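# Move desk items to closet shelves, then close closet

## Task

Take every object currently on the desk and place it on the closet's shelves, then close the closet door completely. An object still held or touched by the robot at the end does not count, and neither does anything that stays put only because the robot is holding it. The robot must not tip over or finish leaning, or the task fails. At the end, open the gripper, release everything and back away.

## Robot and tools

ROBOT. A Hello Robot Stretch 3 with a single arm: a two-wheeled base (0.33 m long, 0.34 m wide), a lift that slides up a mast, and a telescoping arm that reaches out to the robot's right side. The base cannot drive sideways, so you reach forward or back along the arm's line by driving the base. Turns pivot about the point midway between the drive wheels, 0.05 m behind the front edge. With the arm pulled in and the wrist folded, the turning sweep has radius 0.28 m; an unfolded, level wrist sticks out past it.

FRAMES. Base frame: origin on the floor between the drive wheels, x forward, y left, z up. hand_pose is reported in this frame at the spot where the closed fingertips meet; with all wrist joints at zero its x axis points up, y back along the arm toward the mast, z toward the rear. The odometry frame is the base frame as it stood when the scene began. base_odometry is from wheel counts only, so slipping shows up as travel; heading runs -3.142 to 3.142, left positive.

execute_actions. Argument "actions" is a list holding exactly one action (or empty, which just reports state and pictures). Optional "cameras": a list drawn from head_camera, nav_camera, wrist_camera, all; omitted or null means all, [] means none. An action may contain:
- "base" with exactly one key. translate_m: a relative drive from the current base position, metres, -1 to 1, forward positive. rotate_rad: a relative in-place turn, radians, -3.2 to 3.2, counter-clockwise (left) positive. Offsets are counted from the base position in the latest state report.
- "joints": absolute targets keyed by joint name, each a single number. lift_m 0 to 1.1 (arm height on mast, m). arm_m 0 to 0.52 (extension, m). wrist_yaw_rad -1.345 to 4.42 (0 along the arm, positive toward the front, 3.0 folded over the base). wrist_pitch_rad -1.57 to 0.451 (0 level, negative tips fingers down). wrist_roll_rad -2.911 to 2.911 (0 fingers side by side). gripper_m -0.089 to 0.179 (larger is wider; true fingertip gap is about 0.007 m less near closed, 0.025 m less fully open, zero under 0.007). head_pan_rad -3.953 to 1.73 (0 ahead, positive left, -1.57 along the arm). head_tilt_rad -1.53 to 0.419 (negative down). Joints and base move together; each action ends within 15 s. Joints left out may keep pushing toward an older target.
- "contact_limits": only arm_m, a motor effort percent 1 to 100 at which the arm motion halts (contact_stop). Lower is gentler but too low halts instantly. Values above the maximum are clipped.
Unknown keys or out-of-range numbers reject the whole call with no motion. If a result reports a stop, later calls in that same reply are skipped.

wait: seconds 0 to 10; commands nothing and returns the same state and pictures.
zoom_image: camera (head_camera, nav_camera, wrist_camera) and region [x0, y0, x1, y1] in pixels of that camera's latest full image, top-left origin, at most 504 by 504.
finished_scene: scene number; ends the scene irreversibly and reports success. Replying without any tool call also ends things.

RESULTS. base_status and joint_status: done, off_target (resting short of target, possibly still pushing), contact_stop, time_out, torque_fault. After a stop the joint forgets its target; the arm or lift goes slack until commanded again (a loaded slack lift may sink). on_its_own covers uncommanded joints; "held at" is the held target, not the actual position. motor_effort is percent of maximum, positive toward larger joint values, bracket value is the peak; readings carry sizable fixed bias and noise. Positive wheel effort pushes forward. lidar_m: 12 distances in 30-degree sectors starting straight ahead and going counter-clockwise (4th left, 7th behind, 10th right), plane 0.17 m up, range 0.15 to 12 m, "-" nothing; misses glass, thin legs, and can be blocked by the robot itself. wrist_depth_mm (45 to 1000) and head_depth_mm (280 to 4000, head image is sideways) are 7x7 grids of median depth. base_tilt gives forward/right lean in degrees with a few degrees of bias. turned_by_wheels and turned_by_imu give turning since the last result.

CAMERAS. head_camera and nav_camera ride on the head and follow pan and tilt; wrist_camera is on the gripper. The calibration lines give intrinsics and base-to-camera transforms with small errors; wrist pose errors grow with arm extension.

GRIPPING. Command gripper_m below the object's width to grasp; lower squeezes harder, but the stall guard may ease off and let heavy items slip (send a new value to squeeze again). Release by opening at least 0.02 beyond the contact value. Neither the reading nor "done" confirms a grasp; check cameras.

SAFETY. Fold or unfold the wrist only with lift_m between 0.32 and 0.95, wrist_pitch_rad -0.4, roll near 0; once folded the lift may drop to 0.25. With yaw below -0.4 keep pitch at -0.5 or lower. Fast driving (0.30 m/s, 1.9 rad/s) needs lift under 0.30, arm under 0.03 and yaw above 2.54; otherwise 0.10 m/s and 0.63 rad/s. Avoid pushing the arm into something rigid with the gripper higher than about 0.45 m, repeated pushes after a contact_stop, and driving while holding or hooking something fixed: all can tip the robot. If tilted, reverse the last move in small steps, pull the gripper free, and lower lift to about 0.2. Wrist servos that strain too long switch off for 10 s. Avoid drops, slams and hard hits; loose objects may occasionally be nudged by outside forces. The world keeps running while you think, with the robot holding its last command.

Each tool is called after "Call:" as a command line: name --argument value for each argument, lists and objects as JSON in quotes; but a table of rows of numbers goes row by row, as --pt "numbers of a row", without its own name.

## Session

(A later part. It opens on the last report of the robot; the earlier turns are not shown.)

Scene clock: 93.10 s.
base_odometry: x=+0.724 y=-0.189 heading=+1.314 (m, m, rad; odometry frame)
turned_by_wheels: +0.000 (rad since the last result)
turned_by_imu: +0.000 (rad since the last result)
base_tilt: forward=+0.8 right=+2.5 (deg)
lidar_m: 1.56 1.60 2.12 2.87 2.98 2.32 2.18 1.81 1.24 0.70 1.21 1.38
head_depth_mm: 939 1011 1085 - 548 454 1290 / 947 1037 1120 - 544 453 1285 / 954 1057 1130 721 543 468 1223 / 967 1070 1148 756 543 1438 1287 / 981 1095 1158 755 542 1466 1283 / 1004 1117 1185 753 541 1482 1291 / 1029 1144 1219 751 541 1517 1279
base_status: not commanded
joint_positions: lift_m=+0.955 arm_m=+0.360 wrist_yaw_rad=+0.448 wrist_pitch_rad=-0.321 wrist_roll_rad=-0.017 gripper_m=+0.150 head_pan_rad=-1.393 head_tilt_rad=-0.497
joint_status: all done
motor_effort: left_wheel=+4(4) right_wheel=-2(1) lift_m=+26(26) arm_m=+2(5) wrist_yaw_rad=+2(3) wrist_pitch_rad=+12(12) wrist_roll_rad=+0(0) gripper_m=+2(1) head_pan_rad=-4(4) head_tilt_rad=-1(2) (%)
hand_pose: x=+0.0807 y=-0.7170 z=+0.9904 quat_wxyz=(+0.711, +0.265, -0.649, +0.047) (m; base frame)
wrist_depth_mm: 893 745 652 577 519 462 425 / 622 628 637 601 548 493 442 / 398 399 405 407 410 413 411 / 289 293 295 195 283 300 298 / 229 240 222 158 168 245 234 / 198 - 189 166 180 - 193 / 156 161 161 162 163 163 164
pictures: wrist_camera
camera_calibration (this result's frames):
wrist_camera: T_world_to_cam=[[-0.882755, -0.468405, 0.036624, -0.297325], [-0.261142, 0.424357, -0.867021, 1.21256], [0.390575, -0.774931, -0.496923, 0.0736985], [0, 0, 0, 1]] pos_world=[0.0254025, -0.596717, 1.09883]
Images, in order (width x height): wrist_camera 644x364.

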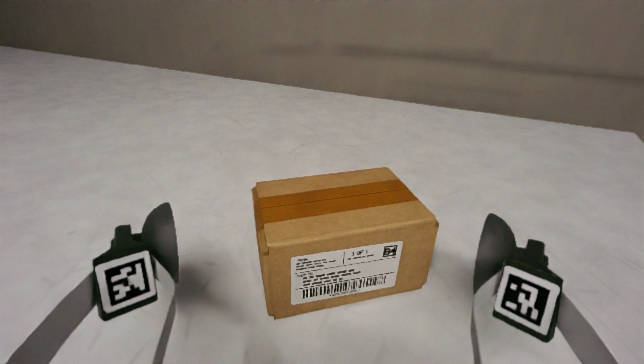

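Call:
execute_actions --actions '[{"base":{"translate_m":0.015},"joints":{"arm_m":0.385}}]' --cameras '[]'

Call:
execute_actions --actions '[{"joints":{"gripper_m":0.03}}]' --cameras '[]'

Call:
execute_actions --actions '[{"joints":{"lift_m":1.03}}]' --cameras '["wrist_camera"]'

Scene clock: 95.43 s.
base_odometry: x=+0.728 y=-0.175 heading=+1.314 (m, m, rad; odometry frame)
turned_by_wheels: +0.000 (rad since the last result)
turned_by_imu: +0.000 (rad since the last result)
base_tilt: forward=+0.8 right=+2.4 (deg)
lidar_m: 1.54 1.59 2.10 2.86 2.98 2.33 2.20 1.80 1.25 0.70 1.21 1.37
head_depth_mm: 930 1012 1076 688 547 454 1291 / 947 1035 1109 671 546 453 1259 / 946 1048 1125 721 545 468 1246 / 968 1075 1152 758 543 1448 1285 / 987 1099 1152 755 544 1474 1289 / 1006 1123 1187 754 541 1469 1274 / 1029 1149 1204 752 541 1521 1283
base_status: done
joint_positions: lift_m=+0.955 arm_m=+0.385 wrist_yaw_rad=+0.448 wrist_pitch_rad=-0.321 wrist_roll_rad=-0.017 gripper_m=+0.150 head_pan_rad=-1.393 head_tilt_rad=-0.497
joint_status: all done
motor_effort: left_wheel=+3(7) right_wheel=-2(4) lift_m=+26(26) arm_m=+2(1) wrist_yaw_rad=+1(1) wrist_pitch_rad=+12(12) wrist_roll_rad=+0(0) gripper_m=+1(0) head_pan_rad=-4(4) head_tilt_rad=-1(1) (%)
hand_pose: x=+0.0807 y=-0.7420 z=+0.9904 quat_wxyz=(+0.711, +0.265, -0.649, +0.047) (m; base frame)
wrist_depth_mm: 834 718 615 535 490 447 404 / 627 630 635 583 524 476 423 / 397 399 400 410 410 412 433 / 290 290 297 295 299 300 301 / 230 238 223 153 154 243 237 / 196 - 183 130 140 - 193 / 157 161 157 140 154 162 164
pictures: none
No camera images: the call's "cameras" was empty. Leave "cameras" out to get every camera's image.

Scene clock: 97.13 s.
base_odometry: x=+0.728 y=-0.175 heading=+1.314 (m, m, rad; odometry frame)
turned_by_wheels: +0.000 (rad since the last result)
turned_by_imu: +0.000 (rad since the last result)
base_tilt: forward=+0.9 right=+2.5 (deg)
lidar_m: 1.54 1.59 2.10 2.87 2.98 2.33 2.20 1.80 1.25 0.70 1.21 1.37
head_depth_mm: 936 1013 1082 686 548 453 1295 / 951 1039 1111 669 547 455 1263 / 955 1054 1118 723 545 468 1250 / 968 1077 1144 759 543 1442 1284 / 982 1098 1161 755 543 1475 1282 / 1005 1120 1179 756 542 1478 1281 / 1029 1146 1207 753 538 1519 1280
base_status: not commanded
joint_positions: lift_m=+0.955 arm_m=+0.385 wrist_yaw_rad=+0.449 wrist_pitch_rad=-0.321 wrist_roll_rad=-0.017 gripper_m=+0.031 head_pan_rad=-1.393 head_tilt_rad=-0.497
joint_status: all done
motor_effort: left_wheel=+2(3) right_wheel=-1(2) lift_m=+26(26) arm_m=+2(2) wrist_yaw_rad=+2(2) wrist_pitch_rad=+12(12) wrist_roll_rad=+0(0) gripper_m=-31(100) head_pan_rad=-4(4) head_tilt_rad=-1(1) (%)
hand_pose: x=+0.0807 y=-0.7420 z=+0.9903 quat_wxyz=(+0.711, +0.265, -0.649, +0.047) (m; base frame)
wrist_depth_mm: 840 696 608 545 487 449 407 / 626 633 626 574 515 480 429 / 398 403 402 405 410 411 429 / 290 292 291 292 295 301 300 / 228 229 151 151 152 235 234 / 189 195 130 132 138 196 193 / 166 162 143 146 154 163 164
pictures: none
No camera images: the call's "cameras" was empty. Leave "cameras" out to get every camera's image.

Scene clock: 98.63 s.
base_odometry: x=+0.728 y=-0.175 heading=+1.314 (m, m, rad; odometry frame)
turned_by_wheels: +0.000 (rad since the last result)
turned_by_imu: +0.000 (rad since the last result)
base_tilt: forward=+0.7 right=+2.3 (deg)
lidar_m: 1.55 1.59 2.10 2.87 2.97 2.32 2.20 1.80 1.25 0.70 1.21 1.37
head_depth_mm: 936 1006 - 763 546 454 1285 / 950 1033 - 723 545 454 1259 / 951 1056 1128 718 544 469 1253 / 966 1072 1140 760 544 1427 1285 / 982 1098 1152 757 543 1471 1289 / 1004 1115 1178 755 541 1473 1284 / 1026 1151 1208 751 541 1517 1283
base_status: not commanded
joint_positions: lift_m=+1.030 arm_m=+0.385 wrist_yaw_rad=+0.449 wrist_pitch_rad=-0.325 wrist_roll_rad=-0.017 gripper_m=+0.038 head_pan_rad=-1.393 head_tilt_rad=-0.497
joint_status: all done
on_its_own: gripper_m is held at +0.037, not at your +0.030, by its stall guard, which is still easing
motor_effort: left_wheel=+3(3) right_wheel=-2(1) lift_m=+45(48) arm_m=+2(2) wrist_yaw_rad=+2(1) wrist_pitch_rad=+15(14) wrist_roll_rad=+0(0) gripper_m=-27(30) head_pan_rad=-4(4) head_tilt_rad=-1(1) (%)
hand_pose: x=+0.0805 y=-0.7416 z=+1.0637 quat_wxyz=(+0.712, +0.267, -0.649, +0.046) (m; base frame)
wrist_depth_mm: 837 703 620 551 492 447 405 / 852 770 684 583 524 473 427 / 581 583 599 600 550 499 450 / 429 436 429 439 440 441 466 / 338 341 151 152 152 349 353 / 280 292 130 132 138 289 288 / 240 240 142 146 229 244 246
pictures: wrist_camera
camera_calibration (this result's frames):
wrist_camera: T_world_to_cam=[[-0.882642, -0.468629, 0.0364523, -0.311677], [-0.262821, 0.427739, -0.864849, 1.2868], [0.389702, -0.772933, -0.500707, 0.0966884], [0, 0, 0, 1]] pos_world=[0.0254196, -0.621744, 1.17266]
Images, in order (width x height): wrist_camera 644x364.

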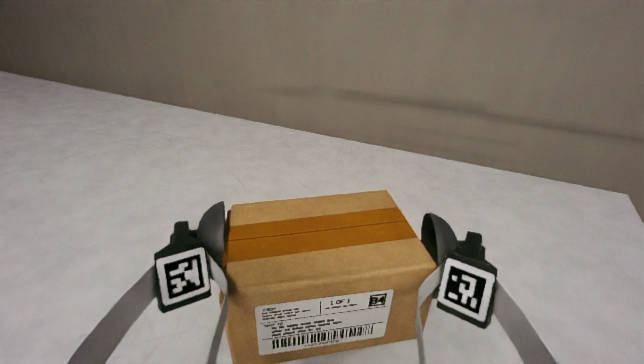

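Call:
execute_actions --actions '[{"joints":{"arm_m":0.0,"wrist_pitch_rad":-0.4,"wrist_yaw_rad":0}}]' --cameras '[]'

Call:
execute_actions --actions '[{"base":{"rotate_rad":1.96},"joints":{"lift_m":0.8,"head_pan_rad":0,"head_tilt_rad":-0.3}}]' --cameras '[]'

Call:
execute_actions --actions '[{"joints":{"wrist_yaw_rad":3.0,"lift_m":0.5}}]' --cameras '[]'

Call:
execute_actions --actions '[{"joints":{"lift_m":0.28}}]' --cameras '[]'

Call:
execute_actions --actions '[{"base":{"translate_m":1.0}}]' --cameras '[]'

Call:
execute_actions --actions '[{"base":{"translate_m":1.0}}]' --cameras '[]'

Call:
execute_actions --actions '[{"base":{"translate_m":0.71}}]' --cameras '[]'

Call:
execute_actions --actions '[{"base":{"rotate_rad":1.21},"joints":{"lift_m":0.8,"head_pan_rad":-1.57,"head_tilt_rad":-0.5}}]' --cameras '["nav_camera"]'

Scene clock: 103.00 s.
base_odometry: x=+0.728 y=-0.175 heading=+1.314 (m, m, rad; odometry frame)
turned_by_wheels: +0.000 (rad since the last result)
turned_by_imu: +0.000 (rad since the last result)
base_tilt: forward=+0.9 right=+2.3 (deg)
lidar_m: 1.54 1.58 2.10 2.87 2.99 2.32 2.20 1.80 1.25 0.70 1.21 1.36
head_depth_mm: 932 1019 1078 812 - - - / 948 1029 1098 808 368 - - / 954 1053 1123 760 569 725 1255 / 963 1073 1142 758 543 1437 1293 / 991 1093 1155 754 543 1486 1288 / 1010 1125 1184 756 542 1483 1284 / 1026 1145 1210 752 541 1517 1274
base_status: not commanded
joint_positions: lift_m=+1.030 arm_m=+0.002 wrist_yaw_rad=+0.001 wrist_pitch_rad=-0.424 wrist_roll_rad=-0.017 gripper_m=+0.059 head_pan_rad=-1.393 head_tilt_rad=-0.497
joint_status: all done
joint sent to its limit — the command would take arm_m past its lower limit, so that joint was sent only as far as its limit.
on_its_own: gripper_m is held at +0.058, not at your +0.030, by its stall guard, which is not easing now
motor_effort: left_wheel=+3(3) right_wheel=-2(1) lift_m=+45(45) arm_m=-2(3) wrist_yaw_rad=-1(1) wrist_pitch_rad=+14(15) wrist_roll_rad=+0(0) gripper_m=-19(26) head_pan_rad=-4(4) head_tilt_rad=-2(1) (%)
hand_pose: x=-0.0212 y=-0.3710 z=+1.0410 quat_wxyz=(+0.697, +0.151, -0.685, -0.147) (m; base frame)
wrist_depth_mm: 816 837 827 844 832 848 832 / 637 625 636 638 893 883 936 / 460 454 458 465 484 - - / 358 359 364 360 368 - - / 293 294 151 152 156 - - / 249 254 130 133 140 - - / 220 216 144 147 212 219 -
pictures: none
No camera images: the call's "cameras" was empty. Leave "cameras" out to get every camera's image.

Scene clock: 107.03 s.
base_odometry: x=+0.728 y=-0.175 heading=-3.010 (m, m, rad; odometry frame)
turned_by_wheels: +1.960 (rad since the last result)
turned_by_imu: +1.948 (rad since the last result)
base_tilt: forward=+0.9 right=+2.3 (deg)
lidar_m: 2.87 2.47 2.20 2.15 1.32 0.70 1.18 1.37 1.55 1.56 1.89 2.87
head_depth_mm: 2418 2541 2685 2798 2746 1931 1498 / 2467 2659 2831 3001 2698 1928 1502 / 2570 3470 3547 3846 2751 1907 1498 / 2686 2876 3066 3250 2714 1923 1484 / 3532 3792 3963 - 2678 1937 1477 / 3308 3626 3758 3810 2696 1907 1484 / 2897 3055 3120 3260 2675 1917 1459
base_status: done
joint_positions: lift_m=+0.953 arm_m=+0.002 wrist_yaw_rad=-0.002 wrist_pitch_rad=-0.423 wrist_roll_rad=-0.023 gripper_m=+0.059 head_pan_rad=-0.007 head_tilt_rad=-0.310
joint_status: lift_m contact_stop (moved -0.076 of -0.230); the others done
on_its_own: gripper_m is held at +0.058, not at your +0.030, by its stall guard, which is not easing now; lift_m is slack since a contact_stop, until your next command for it (your +0.800 is given up)
motor_effort: left_wheel=-2(6) right_wheel=+2(10) lift_m=+35(43) arm_m=-2(2) wrist_yaw_rad=+2(19) wrist_pitch_rad=+13(41) wrist_roll_rad=+4(9) gripper_m=-19(21) head_pan_rad=+5(58) head_tilt_rad=+5(21) (%)
hand_pose: x=-0.0219 y=-0.3710 z=+0.9650 quat_wxyz=(+0.699, +0.150, -0.683, -0.148) (m; base frame)
wrist_depth_mm: - - - - - - - / - - - - - - - / - - - - - - - / - - - 166 - - - / - - 148 145 145 - - / - - 134 135 137 - - / - - - - - - -
pictures: none
No camera images: the call's "cameras" was empty. Leave "cameras" out to get every camera's image.

not run: a stop came earlier in this reply.

not run: a stop came earlier in this reply.

not run: a stop came earlier in this reply.

not run: a stop came earlier in this reply.

not run: a stop came earlier in this reply.

not run: a stop came earlier in this reply.

Gripper touched the desk edge briefly; box still held. Continue.

Call:
execute_actions --actions '[{"joints":{"wrist_yaw_rad":3.0,"lift_m":0.5,"wrist_roll_rad":0}}]' --cameras '["wrist_camera"]'

Call:
execute_actions --actions '[{"joints":{"lift_m":0.28}}]' --cameras '[]'

Call:
execute_actions --actions '[{"base":{"translate_m":1.0}}]' --cameras '[]'

Call:
execute_actions --actions '[{"base":{"translate_m":1.0}}]' --cameras '[]'

Call:
execute_actions --actions '[{"base":{"translate_m":0.71}}]' --cameras '[]'

Call:
execute_actions --actions '[{"base":{"rotate_rad":1.21},"joints":{"lift_m":0.8,"head_pan_rad":-1.57,"head_tilt_rad":-0.5}}]' --cameras '["nav_camera"]'

Scene clock: 112.17 s.
base_odometry: x=+0.728 y=-0.175 heading=-3.010 (m, m, rad; odometry frame)
turned_by_wheels: +0.000 (rad since the last result)
turned_by_imu: +0.000 (rad since the last result)
base_tilt: forward=+0.8 right=+2.3 (deg)
lidar_m: 2.88 2.46 2.20 2.14 1.32 0.70 1.19 1.37 1.54 1.56 1.89 2.87
head_depth_mm: 2384 2568 2668 2778 2742 1953 1500 / 2495 2694 2841 2955 2736 1944 1496 / 2636 3490 3560 3700 2724 1909 1496 / 2705 2926 3103 3246 2735 1911 1486 / 3536 3775 - - 2710 1918 1482 / 3317 3598 3723 3742 2714 1893 1476 / 2965 3053 3122 3331 2705 1919 1481
base_status: not commanded
joint_positions: lift_m=+0.500 arm_m=+0.002 wrist_yaw_rad=+2.998 wrist_pitch_rad=-0.424 wrist_roll_rad=-0.004 gripper_m=+0.059 head_pan_rad=-0.007 head_tilt_rad=-0.310
joint_status: all done
on_its_own: gripper_m is held at +0.058, not at your +0.030, by its stall guard, which is not easing now
motor_effort: left_wheel=-1(2) right_wheel=+3(3) lift_m=+27(27) arm_m=-1(1) wrist_yaw_rad=+3(3) wrist_pitch_rad=+14(14) wrist_roll_rad=+3(4) gripper_m=-18(19) head_pan_rad=+4(5) head_tilt_rad=+6(5) (%)
hand_pose: x=+0.0109 y=+0.0741 z=+0.5116 quat_wxyz=(+0.198, +0.698, +0.099, +0.681) (m; base frame)
wrist_depth_mm: - - - - - - - / - - - - - - - / - - - - - - - / - - - 166 - - - / 903 869 148 145 144 873 874 / 750 768 134 135 137 735 736 / 669 650 614 613 649 646 628
pictures: wrist_camera
camera_calibration (this result's frames):
wrist_camera: T_world_to_cam=[[0.994127, -0.106163, 0.0210088, -0.0100731], [-0.0450249, -0.582262, -0.811754, 0.487476], [0.0984104, 0.80604, -0.583622, 0.406452], [0, 0, 0, 1]] pos_world=[-0.00803664, -0.0448471, 0.633136]
Images, in order (width x height): wrist_camera 644x364.

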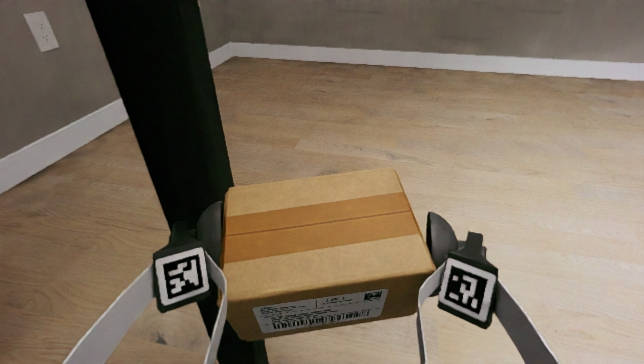

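Scene clock: 115.00 s.
base_odometry: x=+0.728 y=-0.175 heading=-3.010 (m, m, rad; odometry frame)
turned_by_wheels: +0.000 (rad since the last result)
turned_by_imu: +0.000 (rad since the last result)
base_tilt: forward=+0.8 right=+2.4 (deg)
lidar_m: 2.88 2.47 2.20 2.14 1.32 0.70 1.18 1.37 1.54 1.56 1.89 2.87
head_depth_mm: 2414 2514 2695 2819 2711 1935 1496 / 2474 2666 2802 2968 2743 1950 1493 / 2600 3461 3532 3798 2688 1918 1488 / 2684 2901 3030 3331 2712 1926 1482 / 3482 3700 3868 - 2746 1922 1493 / 3369 3538 3742 3808 2666 1899 1482 / 2916 3042 3158 3286 2637 1884 1479
base_status: not commanded
joint_positions: lift_m=+0.280 arm_m=+0.002 wrist_yaw_rad=+2.998 wrist_pitch_rad=-0.424 wrist_roll_rad=-0.004 gripper_m=+0.059 head_pan_rad=-0.007 head_tilt_rad=-0.310
joint_status: all done
on_its_own: gripper_m is held at +0.058, not at your +0.030, by its stall guard, which is not easing now
motor_effort: left_wheel=-2(2) right_wheel=+3(2) lift_m=+27(28) arm_m=-1(1) wrist_yaw_rad=+3(3) wrist_pitch_rad=+14(14) wrist_roll_rad=+3(3) gripper_m=-20(19) head_pan_rad=+5(5) head_tilt_rad=+5(4) (%)
hand_pose: x=+0.0108 y=+0.0741 z=+0.2916 quat_wxyz=(+0.198, +0.698, +0.099, +0.680) (m; base frame)
wrist_depth_mm: - - - - - - - / - - - - - - - / 888 899 886 889 885 856 878 / 677 702 705 166 654 701 669 / 585 580 147 145 144 562 572 / 494 499 133 135 137 490 485 / - - 150 157 427 419 419
pictures: none
No camera images: the call's "cameras" was empty. Leave "cameras" out to get every camera's image.

Scene clock: 120.00 s.
base_odometry: x=-0.264 y=-0.306 heading=-3.010 (m, m, rad; odometry frame)
turned_by_wheels: +0.000 (rad since the last result)
turned_by_imu: -0.001 (rad since the last result)
base_tilt: forward=+0.9 right=+2.2 (deg)
lidar_m: 1.97 2.11 1.88 1.89 2.26 2.13 1.66 2.09 1.87 1.90 2.15 1.92
head_depth_mm: 1627 1721 1784 1887 2015 1954 1500 / 2284 1780 1885 1976 2133 1948 1493 / 2371 2569 2595 2663 2729 1929 1501 / 1829 1941 2061 2202 2449 1921 1490 / 2584 2723 2898 3055 2437 1914 1479 / 2709 2846 2996 3148 2708 1905 1481 / 2481 2591 2694 2819 2676 1897 1481
base_status: done
joint_positions: lift_m=+0.280 arm_m=+0.002 wrist_yaw_rad=+2.998 wrist_pitch_rad=-0.424 wrist_roll_rad=-0.004 gripper_m=+0.059 head_pan_rad=-0.007 head_tilt_rad=-0.309
joint_status: not commanded
on_its_own: gripper_m is held at +0.058, not at your +0.030, by its stall guard, which is not easing now
motor_effort: left_wheel=-1(7) right_wheel=+2(9) lift_m=+27(27) arm_m=-2(2) wrist_yaw_rad=+1(1) wrist_pitch_rad=+14(14) wrist_roll_rad=+3(3) gripper_m=-18(18) head_pan_rad=+5(5) head_tilt_rad=+4(6) (%)
hand_pose: x=+0.0107 y=+0.0741 z=+0.2916 quat_wxyz=(+0.198, +0.698, +0.100, +0.681) (m; base frame)
wrist_depth_mm: - - - - - - - / - - - - - - - / 859 910 897 890 892 874 846 / 685 698 689 166 670 689 687 / 568 569 147 146 145 560 580 / 490 496 133 135 137 483 487 / - - 149 157 419 414 420
pictures: none
No camera images: the call's "cameras" was empty. Leave "cameras" out to get every camera's image.

Scene clock: 125.00 s.
base_odometry: x=-1.255 y=-0.437 heading=-3.010 (m, m, rad; odometry frame)
turned_by_wheels: +0.000 (rad since the last result)
turned_by_imu: -0.001 (rad since the last result)
base_tilt: forward=+0.8 right=+2.4 (deg)
lidar_m: 1.05 1.15 1.56 1.57 1.89 3.08 2.66 2.47 2.21 1.73 1.08 1.01
head_depth_mm: 1392 1459 1514 968 1005 1067 1133 / 1441 1515 1593 1661 1611 1719 1448 / 1498 1598 1689 1737 1681 1776 1490 / 1277 1370 1453 1528 1584 1724 1485 / 904 952 1008 1074 1153 1234 1338 / 938 996 1058 1136 1221 1701 1401 / 1793 1905 2010 2151 2294 1905 1464
base_status: done
joint_positions: lift_m=+0.280 arm_m=+0.002 wrist_yaw_rad=+2.998 wrist_pitch_rad=-0.424 wrist_roll_rad=-0.004 gripper_m=+0.059 head_pan_rad=-0.007 head_tilt_rad=-0.309
joint_status: not commanded
on_its_own: gripper_m is held at +0.058, not at your +0.030, by its stall guard, which is not easing now
motor_effort: left_wheel=-2(6) right_wheel=+2(9) lift_m=+27(27) arm_m=-1(1) wrist_yaw_rad=+1(1) wrist_pitch_rad=+14(14) wrist_roll_rad=+3(3) gripper_m=-18(19) head_pan_rad=+5(5) head_tilt_rad=+4(5) (%)
hand_pose: x=+0.0107 y=+0.0741 z=+0.2916 quat_wxyz=(+0.198, +0.698, +0.100, +0.681) (m; base frame)
wrist_depth_mm: - - - - - - - / - - - - - - - / 903 894 893 885 881 873 891 / 699 694 695 166 662 693 679 / 573 570 147 145 145 574 563 / 496 507 132 135 137 484 478 / - - 150 157 413 423 417
pictures: none
No camera images: the call's "cameras" was empty. Leave "cameras" out to get every camera's image.

Scene clock: 129.17 s.
base_odometry: x=-1.959 y=-0.530 heading=-3.010 (m, m, rad; odometry frame)
turned_by_wheels: +0.000 (rad since the last result)
turned_by_imu: -0.001 (rad since the last result)
base_tilt: forward=+0.7 right=+2.4 (deg)
lidar_m: 0.45 0.37 1.34 1.34 1.61 3.01 3.38 2.73 2.43 0.62 0.39 0.41
head_depth_mm: 816 861 904 942 694 889 729 / 851 890 935 964 698 884 759 / 888 929 983 1007 740 877 937 / 763 810 855 874 913 876 990 / 609 644 665 715 730 788 859 / 506 380 393 411 431 452 476 / 308 319 332 345 359 374 392
base_status: done
joint_positions: lift_m=+0.280 arm_m=+0.002 wrist_yaw_rad=+2.998 wrist_pitch_rad=-0.424 wrist_roll_rad=-0.004 gripper_m=+0.059 head_pan_rad=-0.007 head_tilt_rad=-0.309
joint_status: not commanded
on_its_own: gripper_m is held at +0.058, not at your +0.030, by its stall guard, which is not easing now
motor_effort: left_wheel=-1(6) right_wheel=+2(9) lift_m=+27(27) arm_m=-1(2) wrist_yaw_rad=+2(2) wrist_pitch_rad=+14(14) wrist_roll_rad=+3(3) gripper_m=-18(19) head_pan_rad=+5(4) head_tilt_rad=+5(5) (%)
hand_pose: x=+0.0107 y=+0.0741 z=+0.2916 quat_wxyz=(+0.198, +0.698, +0.100, +0.681) (m; base frame)
wrist_depth_mm: - - - - - - - / - - - - - - - / 926 895 905 889 885 902 450 / 704 686 687 166 659 692 433 / 581 571 146 146 145 573 417 / 477 513 133 135 137 488 388 / - - 149 157 423 423 396
pictures: none
No camera images: the call's "cameras" was empty. Leave "cameras" out to get every camera's image.

Scene clock: 134.73 s.
base_odometry: x=-1.959 y=-0.530 heading=-1.800 (m, m, rad; odometry frame)
turned_by_wheels: +1.210 (rad since the last result)
turned_by_imu: +1.202 (rad since the last result)
base_tilt: forward=+0.9 right=+2.3 (deg)
lidar_m: 1.34 1.37 1.83 3.76 3.38 2.55 1.36 0.50 0.39 1.02 0.37 0.37
head_depth_mm: 807 892 948 753 887 1019 913 / 810 893 951 753 920 1027 1199 / 808 895 947 749 920 1019 1196 / 810 902 951 750 920 1018 1195 / 813 904 954 746 914 1013 1188 / 811 910 955 743 913 1046 1198 / 802 871 858 738 862 923 933
base_status: done
joint_positions: lift_m=+0.800 arm_m=+0.002 wrist_yaw_rad=+2.998 wrist_pitch_rad=-0.425 wrist_roll_rad=-0.004 gripper_m=+0.059 head_pan_rad=-1.563 head_tilt_rad=-0.494
joint_status: all done
on_its_own: gripper_m is held at +0.058, not at your +0.030, by its stall guard, which is not easing now
motor_effort: left_wheel=-2(8) right_wheel=+3(8) lift_m=+46(49) arm_m=-1(1) wrist_yaw_rad=+1(2) wrist_pitch_rad=+14(14) wrist_roll_rad=+3(3) gripper_m=-19(18) head_pan_rad=-4(57) head_tilt_rad=-2(22) (%)
hand_pose: x=+0.0107 y=+0.0741 z=+0.8108 quat_wxyz=(+0.198, +0.698, +0.100, +0.681) (m; base frame)
wrist_depth_mm: - - - - - - - / - - - - - - - / - - - - - - - / - - - 167 - - - / - - 146 146 145 - - / - - 133 135 137 - - / 922 929 880 886 943 928 945
pictures: nav_camera (sideways: a quarter turn counterclockwise sets it upright)
camera_calibration (this result's frames):
nav_camera: T_world_to_cam=[[-0.0204915, -0.449764, 0.892913, -1.11435], [-0.998467, 0.0551309, 0.00485576, 0.0578594], [-0.051411, -0.891445, -0.450204, 0.549696], [0, 0, 0, 1]] pos_world=[0.0631963, -0.0143614, 1.24221]
Images, in order (width x height): nav_camera 672x504.

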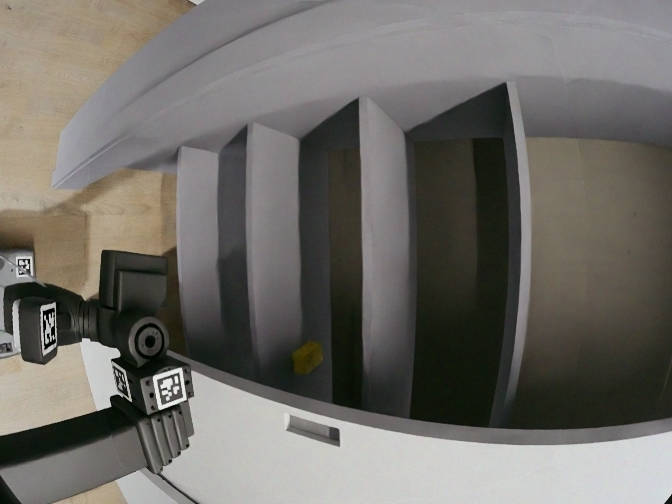

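Call:
execute_actions --actions '[{"base":{"translate_m":0.12},"joints":{"wrist_yaw_rad":0}}]' --cameras '["wrist_camera"]'

Call:
execute_actions --actions '[{"joints":{"arm_m":0.45}}]' --cameras '["wrist_camera"]'

Scene clock: 142.23 s.
base_odometry: x=-1.986 y=-0.647 heading=-1.800 (m, m, rad; odometry frame)
turned_by_wheels: +0.000 (rad since the last result)
turned_by_imu: +0.828 (rad since the last result)
base_tilt: forward=+0.9 right=+2.4 (deg)
lidar_m: 1.28 2.27 3.40 3.06 2.66 0.75 0.57 1.06 0.31 0.37 1.11 1.10
head_depth_mm: 1017 305 323 347 374 406 442 / 1109 1188 1277 1377 1450 469 504 / 1224 1317 1433 1559 1729 1588 497 / 1199 1304 1428 1598 1802 1566 508 / 1101 1196 1300 1435 1609 1571 1281 / 1021 1105 1205 1308 1440 1524 1292 / 951 1020 1101 1193 1308 1431 1274
base_status: done
joint_positions: lift_m=+0.800 arm_m=+0.002 wrist_yaw_rad=+0.015 wrist_pitch_rad=-0.447 wrist_roll_rad=+0.005 gripper_m=+0.059 head_pan_rad=-1.565 head_tilt_rad=-0.501
joint_status: all done
on_its_own: gripper_m is held at +0.058, not at your +0.030, by its stall guard, which is not easing now; wrist_yaw_rad is at rest, and its effort (-13) is outside its rest range (-12 to +12)
motor_effort: left_wheel=+3(72) right_wheel=-5(25) lift_m=+36(56) arm_m=+0(3) wrist_yaw_rad=-13(85) wrist_pitch_rad=+27(100) wrist_roll_rad=-3(32) gripper_m=-20(30) head_pan_rad=-3(4) head_tilt_rad=+1(3) (%)
hand_pose: x=-0.0182 y=-0.3676 z=+0.8061 quat_wxyz=(+0.689, +0.162, -0.690, -0.152) (m; base frame)
wrist_depth_mm: 671 780 939 - 934 116 97 / 703 808 - - - 122 102 / 757 881 - - - 130 107 / 793 960 - 170 - 139 113 / 852 - 147 146 149 146 119 / 928 - 133 135 137 151 126 / 909 899 893 887 226 181 135
pictures: wrist_camera
camera_calibration (this result's frames):
wrist_camera: T_world_to_cam=[[-0.998733, -0.0489898, 0.011484, -0.0418544], [-0.0386574, 0.600944, -0.798356, 0.892316], [0.03221, -0.797788, -0.602077, 0.361339], [0, 0, 0, 1]] pos_world=[-0.0189455, -0.250011, 0.93042]
Images, in order (width x height): wrist_camera 644x364.

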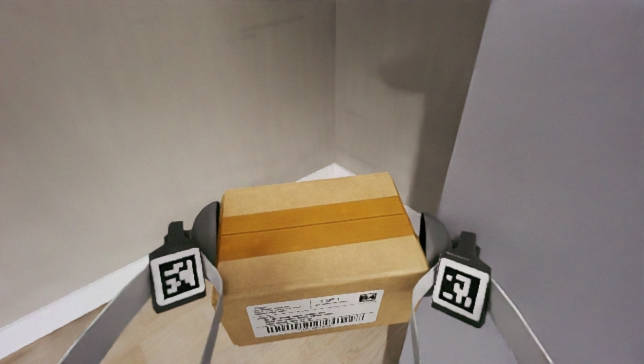

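Scene clock: 146.70 s.
base_odometry: x=-1.986 y=-0.647 heading=-1.800 (m, m, rad; odometry frame)
turned_by_wheels: +0.000 (rad since the last result)
turned_by_imu: +0.132 (rad since the last result)
base_tilt: forward=+0.8 right=+2.4 (deg)
lidar_m: 1.40 3.00 3.39 2.87 2.67 0.63 0.57 0.31 0.32 1.19 1.10 1.11
head_depth_mm: 1131 1199 1280 1343 1412 - - / 1214 1324 1440 1506 1746 1534 1277 / 1142 1253 1392 1517 1793 1573 1284 / 1070 1174 1293 1423 1611 1578 1290 / 1012 1096 1196 1322 1476 1553 1290 / 951 1034 1114 1228 1357 1469 1274 / 900 967 1050 1145 1258 1389 1270
base_status: not commanded
joint_positions: lift_m=+0.800 arm_m=+0.450 wrist_yaw_rad=+0.000 wrist_pitch_rad=-0.427 wrist_roll_rad=+0.004 gripper_m=+0.059 head_pan_rad=-1.565 head_tilt_rad=-0.500
joint_status: all done
on_its_own: gripper_m is held at +0.058, not at your +0.030, by its stall guard, which is not easing now
motor_effort: left_wheel=+1(31) right_wheel=+0(37) lift_m=+37(38) arm_m=+2(14) wrist_yaw_rad=+0(43) wrist_pitch_rad=+16(71) wrist_roll_rad=-2(11) gripper_m=-19(25) head_pan_rad=-3(3) head_tilt_rad=+1(0) (%)
hand_pose: x=-0.0215 y=-0.8179 z=+0.8106 quat_wxyz=(+0.690, +0.150, -0.692, -0.150) (m; base frame)
wrist_depth_mm: 404 450 524 607 693 581 479 / 424 484 547 647 731 615 504 / 456 521 595 736 804 638 525 / 482 561 623 169 818 682 546 / 521 588 148 147 146 708 564 / 561 615 133 135 137 722 597 / 588 730 823 869 884 846 626
pictures: wrist_camera
camera_calibration (this result's frames):
wrist_camera: T_world_to_cam=[[-0.999319, -0.0344959, 0.0131279, -0.0566955], [-0.0308481, 0.585302, -0.810228, 1.16331], [0.0202657, -0.810081, -0.585968, -0.0185092], [0, 0, 0, 1]] pos_world=[-0.0203958, -0.697838, 0.932445]
Images, in order (width x height): wrist_camera 644x364.

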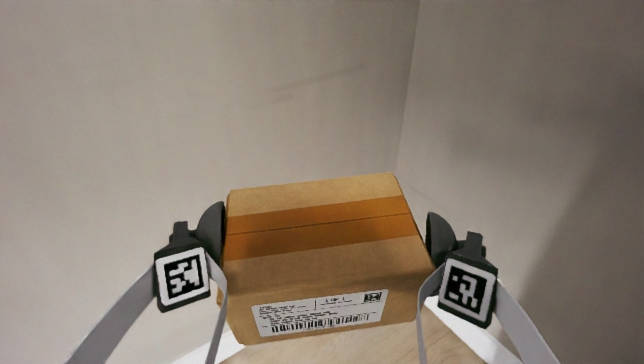

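Call:
execute_actions --actions '[{"joints":{"arm_m":0.0}}]' --cameras '[]'

Call:
execute_actions --actions '[{"joints":{"wrist_yaw_rad":2.2}}]' --cameras '[]'

Call:
execute_actions --actions '[{"base":{"rotate_rad":-0.96}}]' --cameras '["nav_camera"]'

Scene clock: 151.27 s.
base_odometry: x=-1.986 y=-0.647 heading=-1.800 (m, m, rad; odometry frame)
turned_by_wheels: +0.000 (rad since the last result)
turned_by_imu: +0.000 (rad since the last result)
base_tilt: forward=+0.9 right=+2.3 (deg)
lidar_m: 1.40 2.99 3.41 2.89 2.67 0.63 0.57 0.31 0.32 1.19 1.10 1.11
head_depth_mm: 1121 1195 1268 1354 1443 458 485 / 1209 1310 1438 1561 1671 1588 1262 / 1143 1260 1401 1561 1789 1591 494 / 1078 1174 1301 1431 1610 1582 505 / 1003 1094 1202 1319 1479 1551 1283 / 950 1026 1115 1227 1350 1473 1277 / 900 976 1049 1141 1265 1392 1286
base_status: not commanded
joint_positions: lift_m=+0.800 arm_m=+0.002 wrist_yaw_rad=+0.000 wrist_pitch_rad=-0.427 wrist_roll_rad=+0.004 gripper_m=+0.059 head_pan_rad=-1.565 head_tilt_rad=-0.500
joint_status: all done
joint sent to its limit — the command would take arm_m past its lower limit, so that joint was sent only as far as its limit.
on_its_own: gripper_m is held at +0.058, not at your +0.030, by its stall guard, which is not easing now
motor_effort: left_wheel=+1(1) right_wheel=+0(1) lift_m=+37(38) arm_m=-2(2) wrist_yaw_rad=+0(0) wrist_pitch_rad=+16(15) wrist_roll_rad=-2(2) gripper_m=-19(19) head_pan_rad=-3(3) head_tilt_rad=+0(0) (%)
hand_pose: x=-0.0215 y=-0.3706 z=+0.8106 quat_wxyz=(+0.690, +0.150, -0.692, -0.150) (m; base frame)
wrist_depth_mm: 643 733 825 - - 806 681 / 697 757 908 - - 860 715 / 735 831 - - - 904 735 / 787 927 - 170 - 964 139 / 843 976 148 147 146 - 145 / 887 - 133 135 137 - 151 / 920 927 898 891 889 900 160
pictures: none
No camera images: the call's "cameras" was empty. Leave "cameras" out to get every camera's image.

Scene clock: 153.37 s.
base_odometry: x=-1.986 y=-0.647 heading=-1.800 (m, m, rad; odometry frame)
turned_by_wheels: +0.000 (rad since the last result)
turned_by_imu: +0.000 (rad since the last result)
base_tilt: forward=+0.8 right=+2.3 (deg)
lidar_m: 1.40 2.99 3.38 2.89 2.67 0.63 0.57 0.31 0.32 1.19 1.10 1.11
head_depth_mm: 1132 1195 1269 1358 1442 458 483 / 1207 1317 1434 1547 1674 1571 1288 / 1147 1255 1400 1560 1790 1568 1285 / 1074 1172 1286 1446 1606 1584 1282 / 1008 1104 1199 1315 1471 1549 1273 / 957 1022 1115 1226 1351 1477 1280 / 902 976 1057 1145 1255 1393 1285
base_status: not commanded
joint_positions: lift_m=+0.800 arm_m=+0.002 wrist_yaw_rad=+2.197 wrist_pitch_rad=-0.427 wrist_roll_rad=+0.004 gripper_m=+0.059 head_pan_rad=-1.565 head_tilt_rad=-0.500
joint_status: all done
on_its_own: gripper_m is held at +0.058, not at your +0.030, by its stall guard, which is not easing now
motor_effort: left_wheel=+1(1) right_wheel=-1(1) lift_m=+37(37) arm_m=-2(2) wrist_yaw_rad=+3(3) wrist_pitch_rad=+16(15) wrist_roll_rad=-2(2) gripper_m=-20(19) head_pan_rad=-3(3) head_tilt_rad=+0(0) (%)
hand_pose: x=+0.1595 y=-0.0165 z=+0.8106 quat_wxyz=(+0.448, +0.685, -0.181, +0.546) (m; base frame)
wrist_depth_mm: - - - - - - - / - - - - - - - / - - - - - - - / - - - 171 - - - / - - 148 146 145 - - / - - 133 136 137 - - / 963 963 889 912 923 942 935
pictures: none
No camera images: the call's "cameras" was empty. Leave "cameras" out to get every camera's image.

Scene clock: 155.83 s.
base_odometry: x=-1.986 y=-0.647 heading=-2.760 (m, m, rad; odometry frame)
turned_by_wheels: -0.960 (rad since the last result)
turned_by_imu: -0.955 (rad since the last result)
base_tilt: forward=+0.8 right=+2.3 (deg)
lidar_m: 1.10 1.13 1.52 3.72 3.45 2.79 1.54 0.57 0.58 0.31 0.34 1.16
head_depth_mm: 842 937 983 1097 913 1086 1250 / 839 940 986 1094 918 1077 1252 / 842 945 999 1088 916 1078 1251 / - 911 402 317 357 411 485 / - - 284 302 340 394 463 / - - 289 320 360 413 481 / - - 292 323 363 415 485
base_status: done
joint_positions: lift_m=+0.800 arm_m=+0.002 wrist_yaw_rad=+2.198 wrist_pitch_rad=-0.427 wrist_roll_rad=+0.004 gripper_m=+0.059 head_pan_rad=-1.565 head_tilt_rad=-0.500
joint_status: not commanded
on_its_own: gripper_m is held at +0.058, not at your +0.030, by its stall guard, which is not easing now
motor_effort: left_wheel=+4(8) right_wheel=-2(6) lift_m=+37(37) arm_m=-2(3) wrist_yaw_rad=+2(3) wrist_pitch_rad=+16(15) wrist_roll_rad=-2(2) gripper_m=-19(19) head_pan_rad=-3(3) head_tilt_rad=+0(0) (%)
hand_pose: x=+0.1595 y=-0.0165 z=+0.8106 quat_wxyz=(+0.448, +0.685, -0.181, +0.546) (m; base frame)
wrist_depth_mm: - - - - - 841 737 / - - - - - 872 775 / - - - - - 945 831 / - - - 170 - - 867 / - - 148 146 146 - 914 / - - 133 135 136 - - / 952 953 887 856 883 912 942
pictures: nav_camera (sideways: a quarter turn counterclockwise sets it upright)
camera_calibration (this result's frames):
nav_camera: T_world_to_cam=[[-0.0214099, -0.455019, 0.890224, -1.11084], [-0.998349, 0.0572073, 0.00523002, 0.0573714], [-0.0533071, -0.888642, -0.455492, 0.556589], [0, 0, 0, 1]] pos_world=[0.0631639, -0.0141268, 1.24212]
Images, in order (width x height): nav_camera 672x504.

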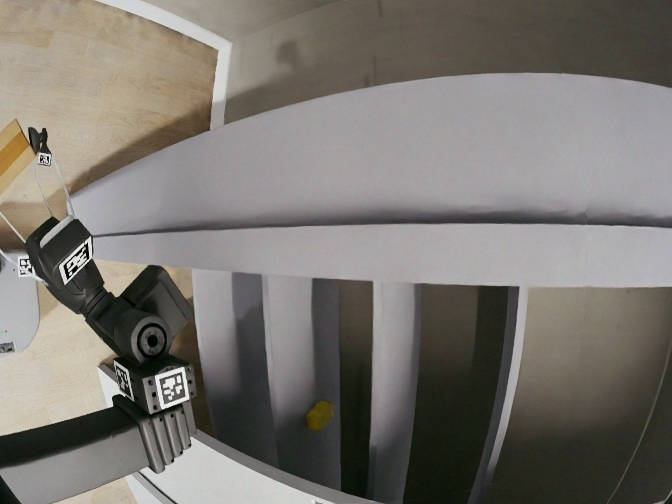

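Call:
execute_actions --actions '[{"base":{"translate_m":-0.3}}]' --cameras '[]'

Call:
execute_actions --actions '[{"joints":{"wrist_yaw_rad":0}}]' --cameras '["wrist_camera"]'

Call:
execute_actions --actions '[{"base":{"translate_m":0.1},"joints":{"arm_m":0.48}}]' --cameras '["wrist_camera"]'

Scene clock: 161.70 s.
base_odometry: x=-1.708 y=-0.536 heading=-2.760 (m, m, rad; odometry frame)
turned_by_wheels: +0.000 (rad since the last result)
turned_by_imu: +0.000 (rad since the last result)
base_tilt: forward=+0.9 right=+2.3 (deg)
lidar_m: 1.40 1.44 1.93 3.69 3.46 2.48 1.52 0.59 0.42 0.42 0.46 0.45
head_depth_mm: 846 930 796 405 448 500 579 / 849 943 998 1095 915 989 615 / 854 951 1007 1094 913 1077 1243 / 854 953 1008 1143 912 1079 1282 / 859 964 1004 1139 952 1080 1275 / 865 965 998 1139 942 1072 1276 / 873 961 922 991 946 1022 1105
base_status: done
joint_positions: lift_m=+0.800 arm_m=+0.002 wrist_yaw_rad=+2.198 wrist_pitch_rad=-0.427 wrist_roll_rad=+0.004 gripper_m=+0.059 head_pan_rad=-1.565 head_tilt_rad=-0.500
joint_status: not commanded
on_its_own: gripper_m is held at +0.058, not at your +0.030, by its stall guard, which is not easing now
motor_effort: left_wheel=+4(4) right_wheel=-2(8) lift_m=+37(37) arm_m=-2(2) wrist_yaw_rad=+2(2) wrist_pitch_rad=+16(16) wrist_roll_rad=-2(2) gripper_m=-19(18) head_pan_rad=-3(3) head_tilt_rad=+0(0) (%)
hand_pose: x=+0.1595 y=-0.0165 z=+0.8106 quat_wxyz=(+0.448, +0.685, -0.181, +0.546) (m; base frame)
wrist_depth_mm: - - - - - - 950 / - - - - - - - / - - - - - - - / - - - 170 - - - / - - 148 147 145 - - / - - 133 135 137 - - / 965 971 866 882 934 923 930
pictures: none
No camera images: the call's "cameras" was empty. Leave "cameras" out to get every camera's image.

Scene clock: 163.80 s.
base_odometry: x=-1.708 y=-0.536 heading=-2.760 (m, m, rad; odometry frame)
turned_by_wheels: +0.000 (rad since the last result)
turned_by_imu: +0.000 (rad since the last result)
base_tilt: forward=+0.7 right=+2.4 (deg)
lidar_m: 1.40 1.44 1.92 3.70 3.47 2.48 1.52 0.59 0.42 0.42 0.46 0.45
head_depth_mm: 845 931 795 405 448 500 578 / 849 950 998 1090 913 994 598 / 853 951 1006 1093 916 1084 493 / 858 953 1008 1137 914 1074 506 / 861 958 1001 1145 945 1076 1285 / 860 964 998 1143 949 1071 1290 / 867 960 921 998 946 1015 1099
base_status: not commanded
joint_positions: lift_m=+0.800 arm_m=+0.002 wrist_yaw_rad=+0.003 wrist_pitch_rad=-0.427 wrist_roll_rad=+0.004 gripper_m=+0.059 head_pan_rad=-1.565 head_tilt_rad=-0.500
joint_status: all done
on_its_own: gripper_m is held at +0.058, not at your +0.030, by its stall guard, which is not easing now
motor_effort: left_wheel=+3(4) right_wheel=-2(3) lift_m=+38(37) arm_m=-2(2) wrist_yaw_rad=-2(1) wrist_pitch_rad=+16(16) wrist_roll_rad=-2(2) gripper_m=-18(19) head_pan_rad=-3(3) head_tilt_rad=-1(1) (%)
hand_pose: x=-0.0209 y=-0.3705 z=+0.8106 quat_wxyz=(+0.690, +0.151, -0.692, -0.150) (m; base frame)
wrist_depth_mm: 518 728 733 730 720 163 133 / 513 642 670 661 607 162 146 / 487 518 503 513 497 168 160 / 519 750 908 170 870 183 177 / 520 701 148 147 146 200 199 / 520 636 134 134 137 228 226 / 506 787 888 870 293 268 261
pictures: wrist_camera
camera_calibration (this result's frames):
wrist_camera: T_world_to_cam=[[-0.99923, -0.0369226, 0.0132434, -0.0417233], [-0.0323631, 0.585226, -0.810224, 0.901405], [0.0221652, -0.81003, -0.58597, 0.343964], [0, 0, 0, 1]] pos_world=[-0.020143, -0.250445, 0.932445]
Images, in order (width x height): wrist_camera 644x364.

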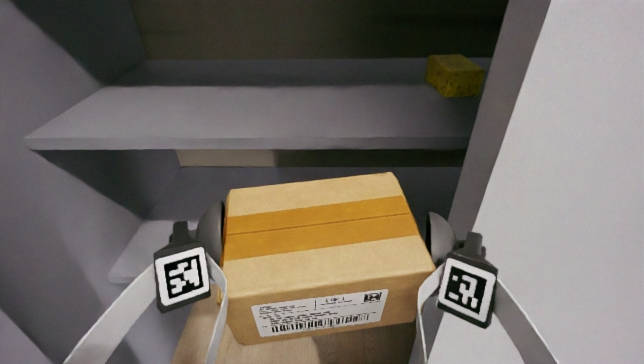

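Scene clock: 168.50 s.
base_odometry: x=-1.801 y=-0.573 heading=-2.760 (m, m, rad; odometry frame)
turned_by_wheels: +0.000 (rad since the last result)
turned_by_imu: +0.000 (rad since the last result)
base_tilt: forward=+0.7 right=+2.4 (deg)
lidar_m: 1.30 1.34 1.79 3.70 3.32 2.59 1.56 0.58 0.45 1.07 0.38 0.46
head_depth_mm: 842 936 989 1090 944 - - / 844 947 995 739 881 1050 1253 / 850 949 1000 691 874 1078 1258 / 858 952 1009 1006 913 1083 1251 / 857 956 1006 1134 909 1075 1289 / 860 954 948 1053 944 1038 1208 / 707 761 777 746 808 559 566
base_status: done
joint_positions: lift_m=+0.800 arm_m=+0.480 wrist_yaw_rad=+0.001 wrist_pitch_rad=-0.427 wrist_roll_rad=+0.004 gripper_m=+0.059 head_pan_rad=-1.565 head_tilt_rad=-0.500
joint_status: all done
on_its_own: gripper_m is held at +0.058, not at your +0.030, by its stall guard, which is not easing now
motor_effort: left_wheel=+3(8) right_wheel=-2(3) lift_m=+37(37) arm_m=+1(2) wrist_yaw_rad=-1(2) wrist_pitch_rad=+16(16) wrist_roll_rad=-2(2) gripper_m=-19(18) head_pan_rad=-3(3) head_tilt_rad=+0(0) (%)
hand_pose: x=-0.0213 y=-0.8479 z=+0.8106 quat_wxyz=(+0.690, +0.150, -0.692, -0.150) (m; base frame)
wrist_depth_mm: 316 315 314 313 312 312 305 / 345 347 342 341 338 336 339 / 381 379 377 368 370 368 363 / 380 378 370 169 369 374 365 / 310 305 148 146 145 301 302 / 262 268 133 135 137 256 256 / 226 227 214 213 220 223 222
pictures: wrist_camera
camera_calibration (this result's frames):
wrist_camera: T_world_to_cam=[[-0.999286, -0.0353811, 0.0132435, -0.0583881], [-0.0314604, 0.585275, -0.810224, 1.18084], [0.0209156, -0.810063, -0.58597, -0.0427834], [0, 0, 0, 1]] pos_world=[-0.0203021, -0.727836, 0.932445]
Images, in order (width x height): wrist_camera 644x364.

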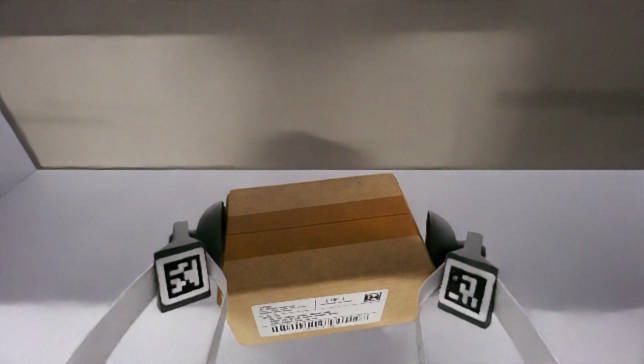

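Call:
execute_actions --actions '[{"joints":{"lift_m":0.75}}]' --cameras '[]'

Call:
execute_actions --actions '[{"joints":{"gripper_m":0.12}}]' --cameras '[]'

Call:
execute_actions --actions '[{"base":{"translate_m":-0.1},"joints":{"arm_m":0.0,"lift_m":0.78}}]' --cameras '["wrist_camera"]'

Call:
execute_actions --actions '[{"joints":{"wrist_yaw_rad":3.0,"lift_m":0.5,"head_pan_rad":0,"head_tilt_rad":-0.3}}]' --cameras '[]'

Call:
execute_actions --actions '[{"joints":{"lift_m":0.28},"base":{"rotate_rad":2.05}}]' --cameras '[]'

Call:
execute_actions --actions '[{"base":{"translate_m":1.0}}]' --cameras '[]'

Call:
execute_actions --actions '[{"base":{"translate_m":1.0}}]' --cameras '[]'

Call:
execute_actions --actions '[{"base":{"translate_m":0.8}}]' --cameras '[]'

Call:
execute_actions --actions '[{"base":{"rotate_rad":1.09},"joints":{"lift_m":0.6,"head_pan_rad":-1.4,"head_tilt_rad":-0.5}}]' --cameras '["head_camera"]'

Scene clock: 170.07 s.
base_odometry: x=-1.801 y=-0.573 heading=-2.760 (m, m, rad; odometry frame)
turned_by_wheels: +0.000 (rad since the last result)
turned_by_imu: +0.000 (rad since the last result)
base_tilt: forward=+0.9 right=+2.4 (deg)
lidar_m: 1.30 1.34 1.79 3.71 3.34 2.58 1.56 0.58 0.45 1.07 0.39 0.46
head_depth_mm: 841 939 990 1093 920 1118 - / 843 947 995 744 - 1079 1248 / 850 949 1001 737 841 1081 1246 / 853 956 1002 1088 909 1080 1253 / 855 961 1001 1133 909 1077 1277 / 863 951 946 1056 942 1048 1207 / 705 765 781 749 809 559 566
base_status: not commanded
joint_positions: lift_m=+0.750 arm_m=+0.480 wrist_yaw_rad=+0.001 wrist_pitch_rad=-0.427 wrist_roll_rad=+0.004 gripper_m=+0.059 head_pan_rad=-1.565 head_tilt_rad=-0.500
joint_status: all done
on_its_own: gripper_m is held at +0.058, not at your +0.030, by its stall guard, which is not easing now
motor_effort: left_wheel=+3(3) right_wheel=-2(2) lift_m=+27(32) arm_m=+2(2) wrist_yaw_rad=-1(1) wrist_pitch_rad=+16(16) wrist_roll_rad=-2(2) gripper_m=-19(20) head_pan_rad=-3(3) head_tilt_rad=+0(0) (%)
hand_pose: x=-0.0213 y=-0.8479 z=+0.7609 quat_wxyz=(+0.690, +0.150, -0.692, -0.150) (m; base frame)
wrist_depth_mm: 316 317 313 312 310 308 305 / 346 344 348 344 339 337 336 / 365 363 361 361 360 358 353 / 291 292 288 170 286 284 283 / 237 238 148 147 146 233 233 / 203 209 133 136 137 197 198 / 179 175 166 165 169 173 173
pictures: none
No camera images: the call's "cameras" was empty. Leave "cameras" out to get every camera's image.

Scene clock: 171.17 s.
base_odometry: x=-1.801 y=-0.573 heading=-2.760 (m, m, rad; odometry frame)
turned_by_wheels: +0.000 (rad since the last result)
turned_by_imu: +0.000 (rad since the last result)
base_tilt: forward=+0.7 right=+2.4 (deg)
lidar_m: 1.30 1.34 1.79 3.70 3.33 2.59 1.56 0.58 0.45 1.07 0.38 0.46
head_depth_mm: 842 940 990 1095 912 1117 - / 848 940 1000 741 - 1082 1249 / 851 948 1000 737 845 1073 1253 / 851 955 1001 1084 909 1077 1254 / 856 958 1001 1139 912 1076 1284 / 863 953 950 1052 946 1047 1206 / 704 765 778 747 805 560 565
base_status: not commanded
joint_positions: lift_m=+0.750 arm_m=+0.480 wrist_yaw_rad=+0.001 wrist_pitch_rad=-0.421 wrist_roll_rad=+0.004 gripper_m=+0.120 head_pan_rad=-1.565 head_tilt_rad=-0.500
joint_status: all done
motor_effort: left_wheel=+4(3) right_wheel=-2(1) lift_m=+27(27) arm_m=+2(2) wrist_yaw_rad=-1(1) wrist_pitch_rad=+12(16) wrist_roll_rad=-2(2) gripper_m=-1(77) head_pan_rad=-3(3) head_tilt_rad=+0(1) (%)
hand_pose: x=-0.0213 y=-0.8487 z=+0.7622 quat_wxyz=(+0.690, +0.148, -0.692, -0.148) (m; base frame)
wrist_depth_mm: 318 315 316 308 311 309 307 / 343 341 341 341 340 337 336 / 368 365 359 361 358 354 351 / 297 296 292 289 290 288 286 / 243 250 176 169 221 244 234 / 204 - 147 143 147 206 200 / 182 177 145 147 165 171 174
pictures: none
No camera images: the call's "cameras" was empty. Leave "cameras" out to get every camera's image.

Scene clock: 176.70 s.
base_odometry: x=-1.708 y=-0.536 heading=-2.760 (m, m, rad; odometry frame)
turned_by_wheels: +0.000 (rad since the last result)
turned_by_imu: +0.086 (rad since the last result)
base_tilt: forward=+0.8 right=+2.4 (deg)
lidar_m: 1.41 1.49 2.13 3.29 3.17 2.42 1.14 0.53 0.42 1.07 0.46 0.48
head_depth_mm: 834 926 968 1094 915 - - / 840 939 990 1086 993 1015 1255 / 855 952 1005 1096 995 1010 1255 / 862 967 1006 1140 948 1071 1282 / 871 977 1000 1135 950 1077 1284 / 884 994 990 1083 943 1112 1250 / 779 846 840 860 907 964 984
base_status: done
joint_positions: lift_m=+0.780 arm_m=+0.280 wrist_yaw_rad=+0.001 wrist_pitch_rad=-0.418 wrist_roll_rad=+0.002 gripper_m=+0.120 head_pan_rad=-1.565 head_tilt_rad=-0.501
joint_status: arm_m contact_stop (moved -0.199 of -0.480); the others done
joint sent to its limit — the command would take arm_m past its lower limit, so that joint was sent only as far as its limit.
on_its_own: arm_m is slack since a contact_stop, until your next command for it (your +0.000 is given up)
motor_effort: left_wheel=+1(64) right_wheel=+1(32) lift_m=+37(46) arm_m=+0(23) wrist_yaw_rad=+0(7) wrist_pitch_rad=+10(13) wrist_roll_rad=-1(2) gripper_m=+1(1) head_pan_rad=-3(3) head_tilt_rad=+1(1) (%)
hand_pose: x=-0.0213 y=-0.6498 z=+0.7927 quat_wxyz=(+0.691, +0.147, -0.692, -0.147) (m; base frame)
wrist_depth_mm: 442 517 507 499 483 473 454 / 444 548 542 535 525 516 489 / 424 446 425 357 446 436 354 / 354 343 340 339 342 340 314 / 287 294 285 282 281 290 276 / 254 - 239 240 238 245 237 / 440 526 520 504 496 483 216
pictures: wrist_camera
camera_calibration (this result's frames):
wrist_camera: T_world_to_cam=[[-0.999246, -0.0357763, 0.0150827, -0.0528888], [-0.0329889, 0.577493, -0.815729, 1.0497], [0.0204736, -0.815611, -0.578238, 0.0974811], [0, 0, 0, 1]] pos_world=[-0.0202161, -0.528582, 0.913439]
Images, in order (width x height): wrist_camera 644x364.

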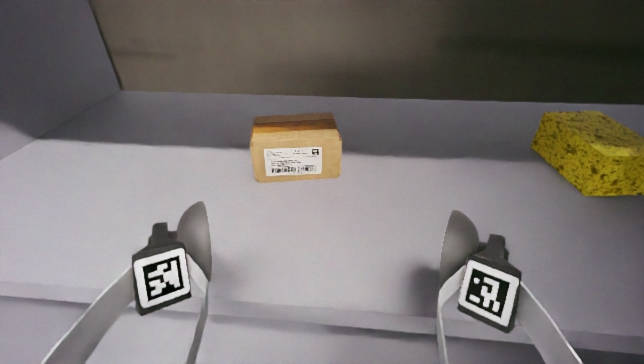

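not run: a stop came earlier in this reply.

not run: a stop came earlier in this reply.

not run: a stop came earlier in this reply.

not run: a stop came earlier in this reply.

not run: a stop came earlier in this reply.

not run: a stop came earlier in this reply.


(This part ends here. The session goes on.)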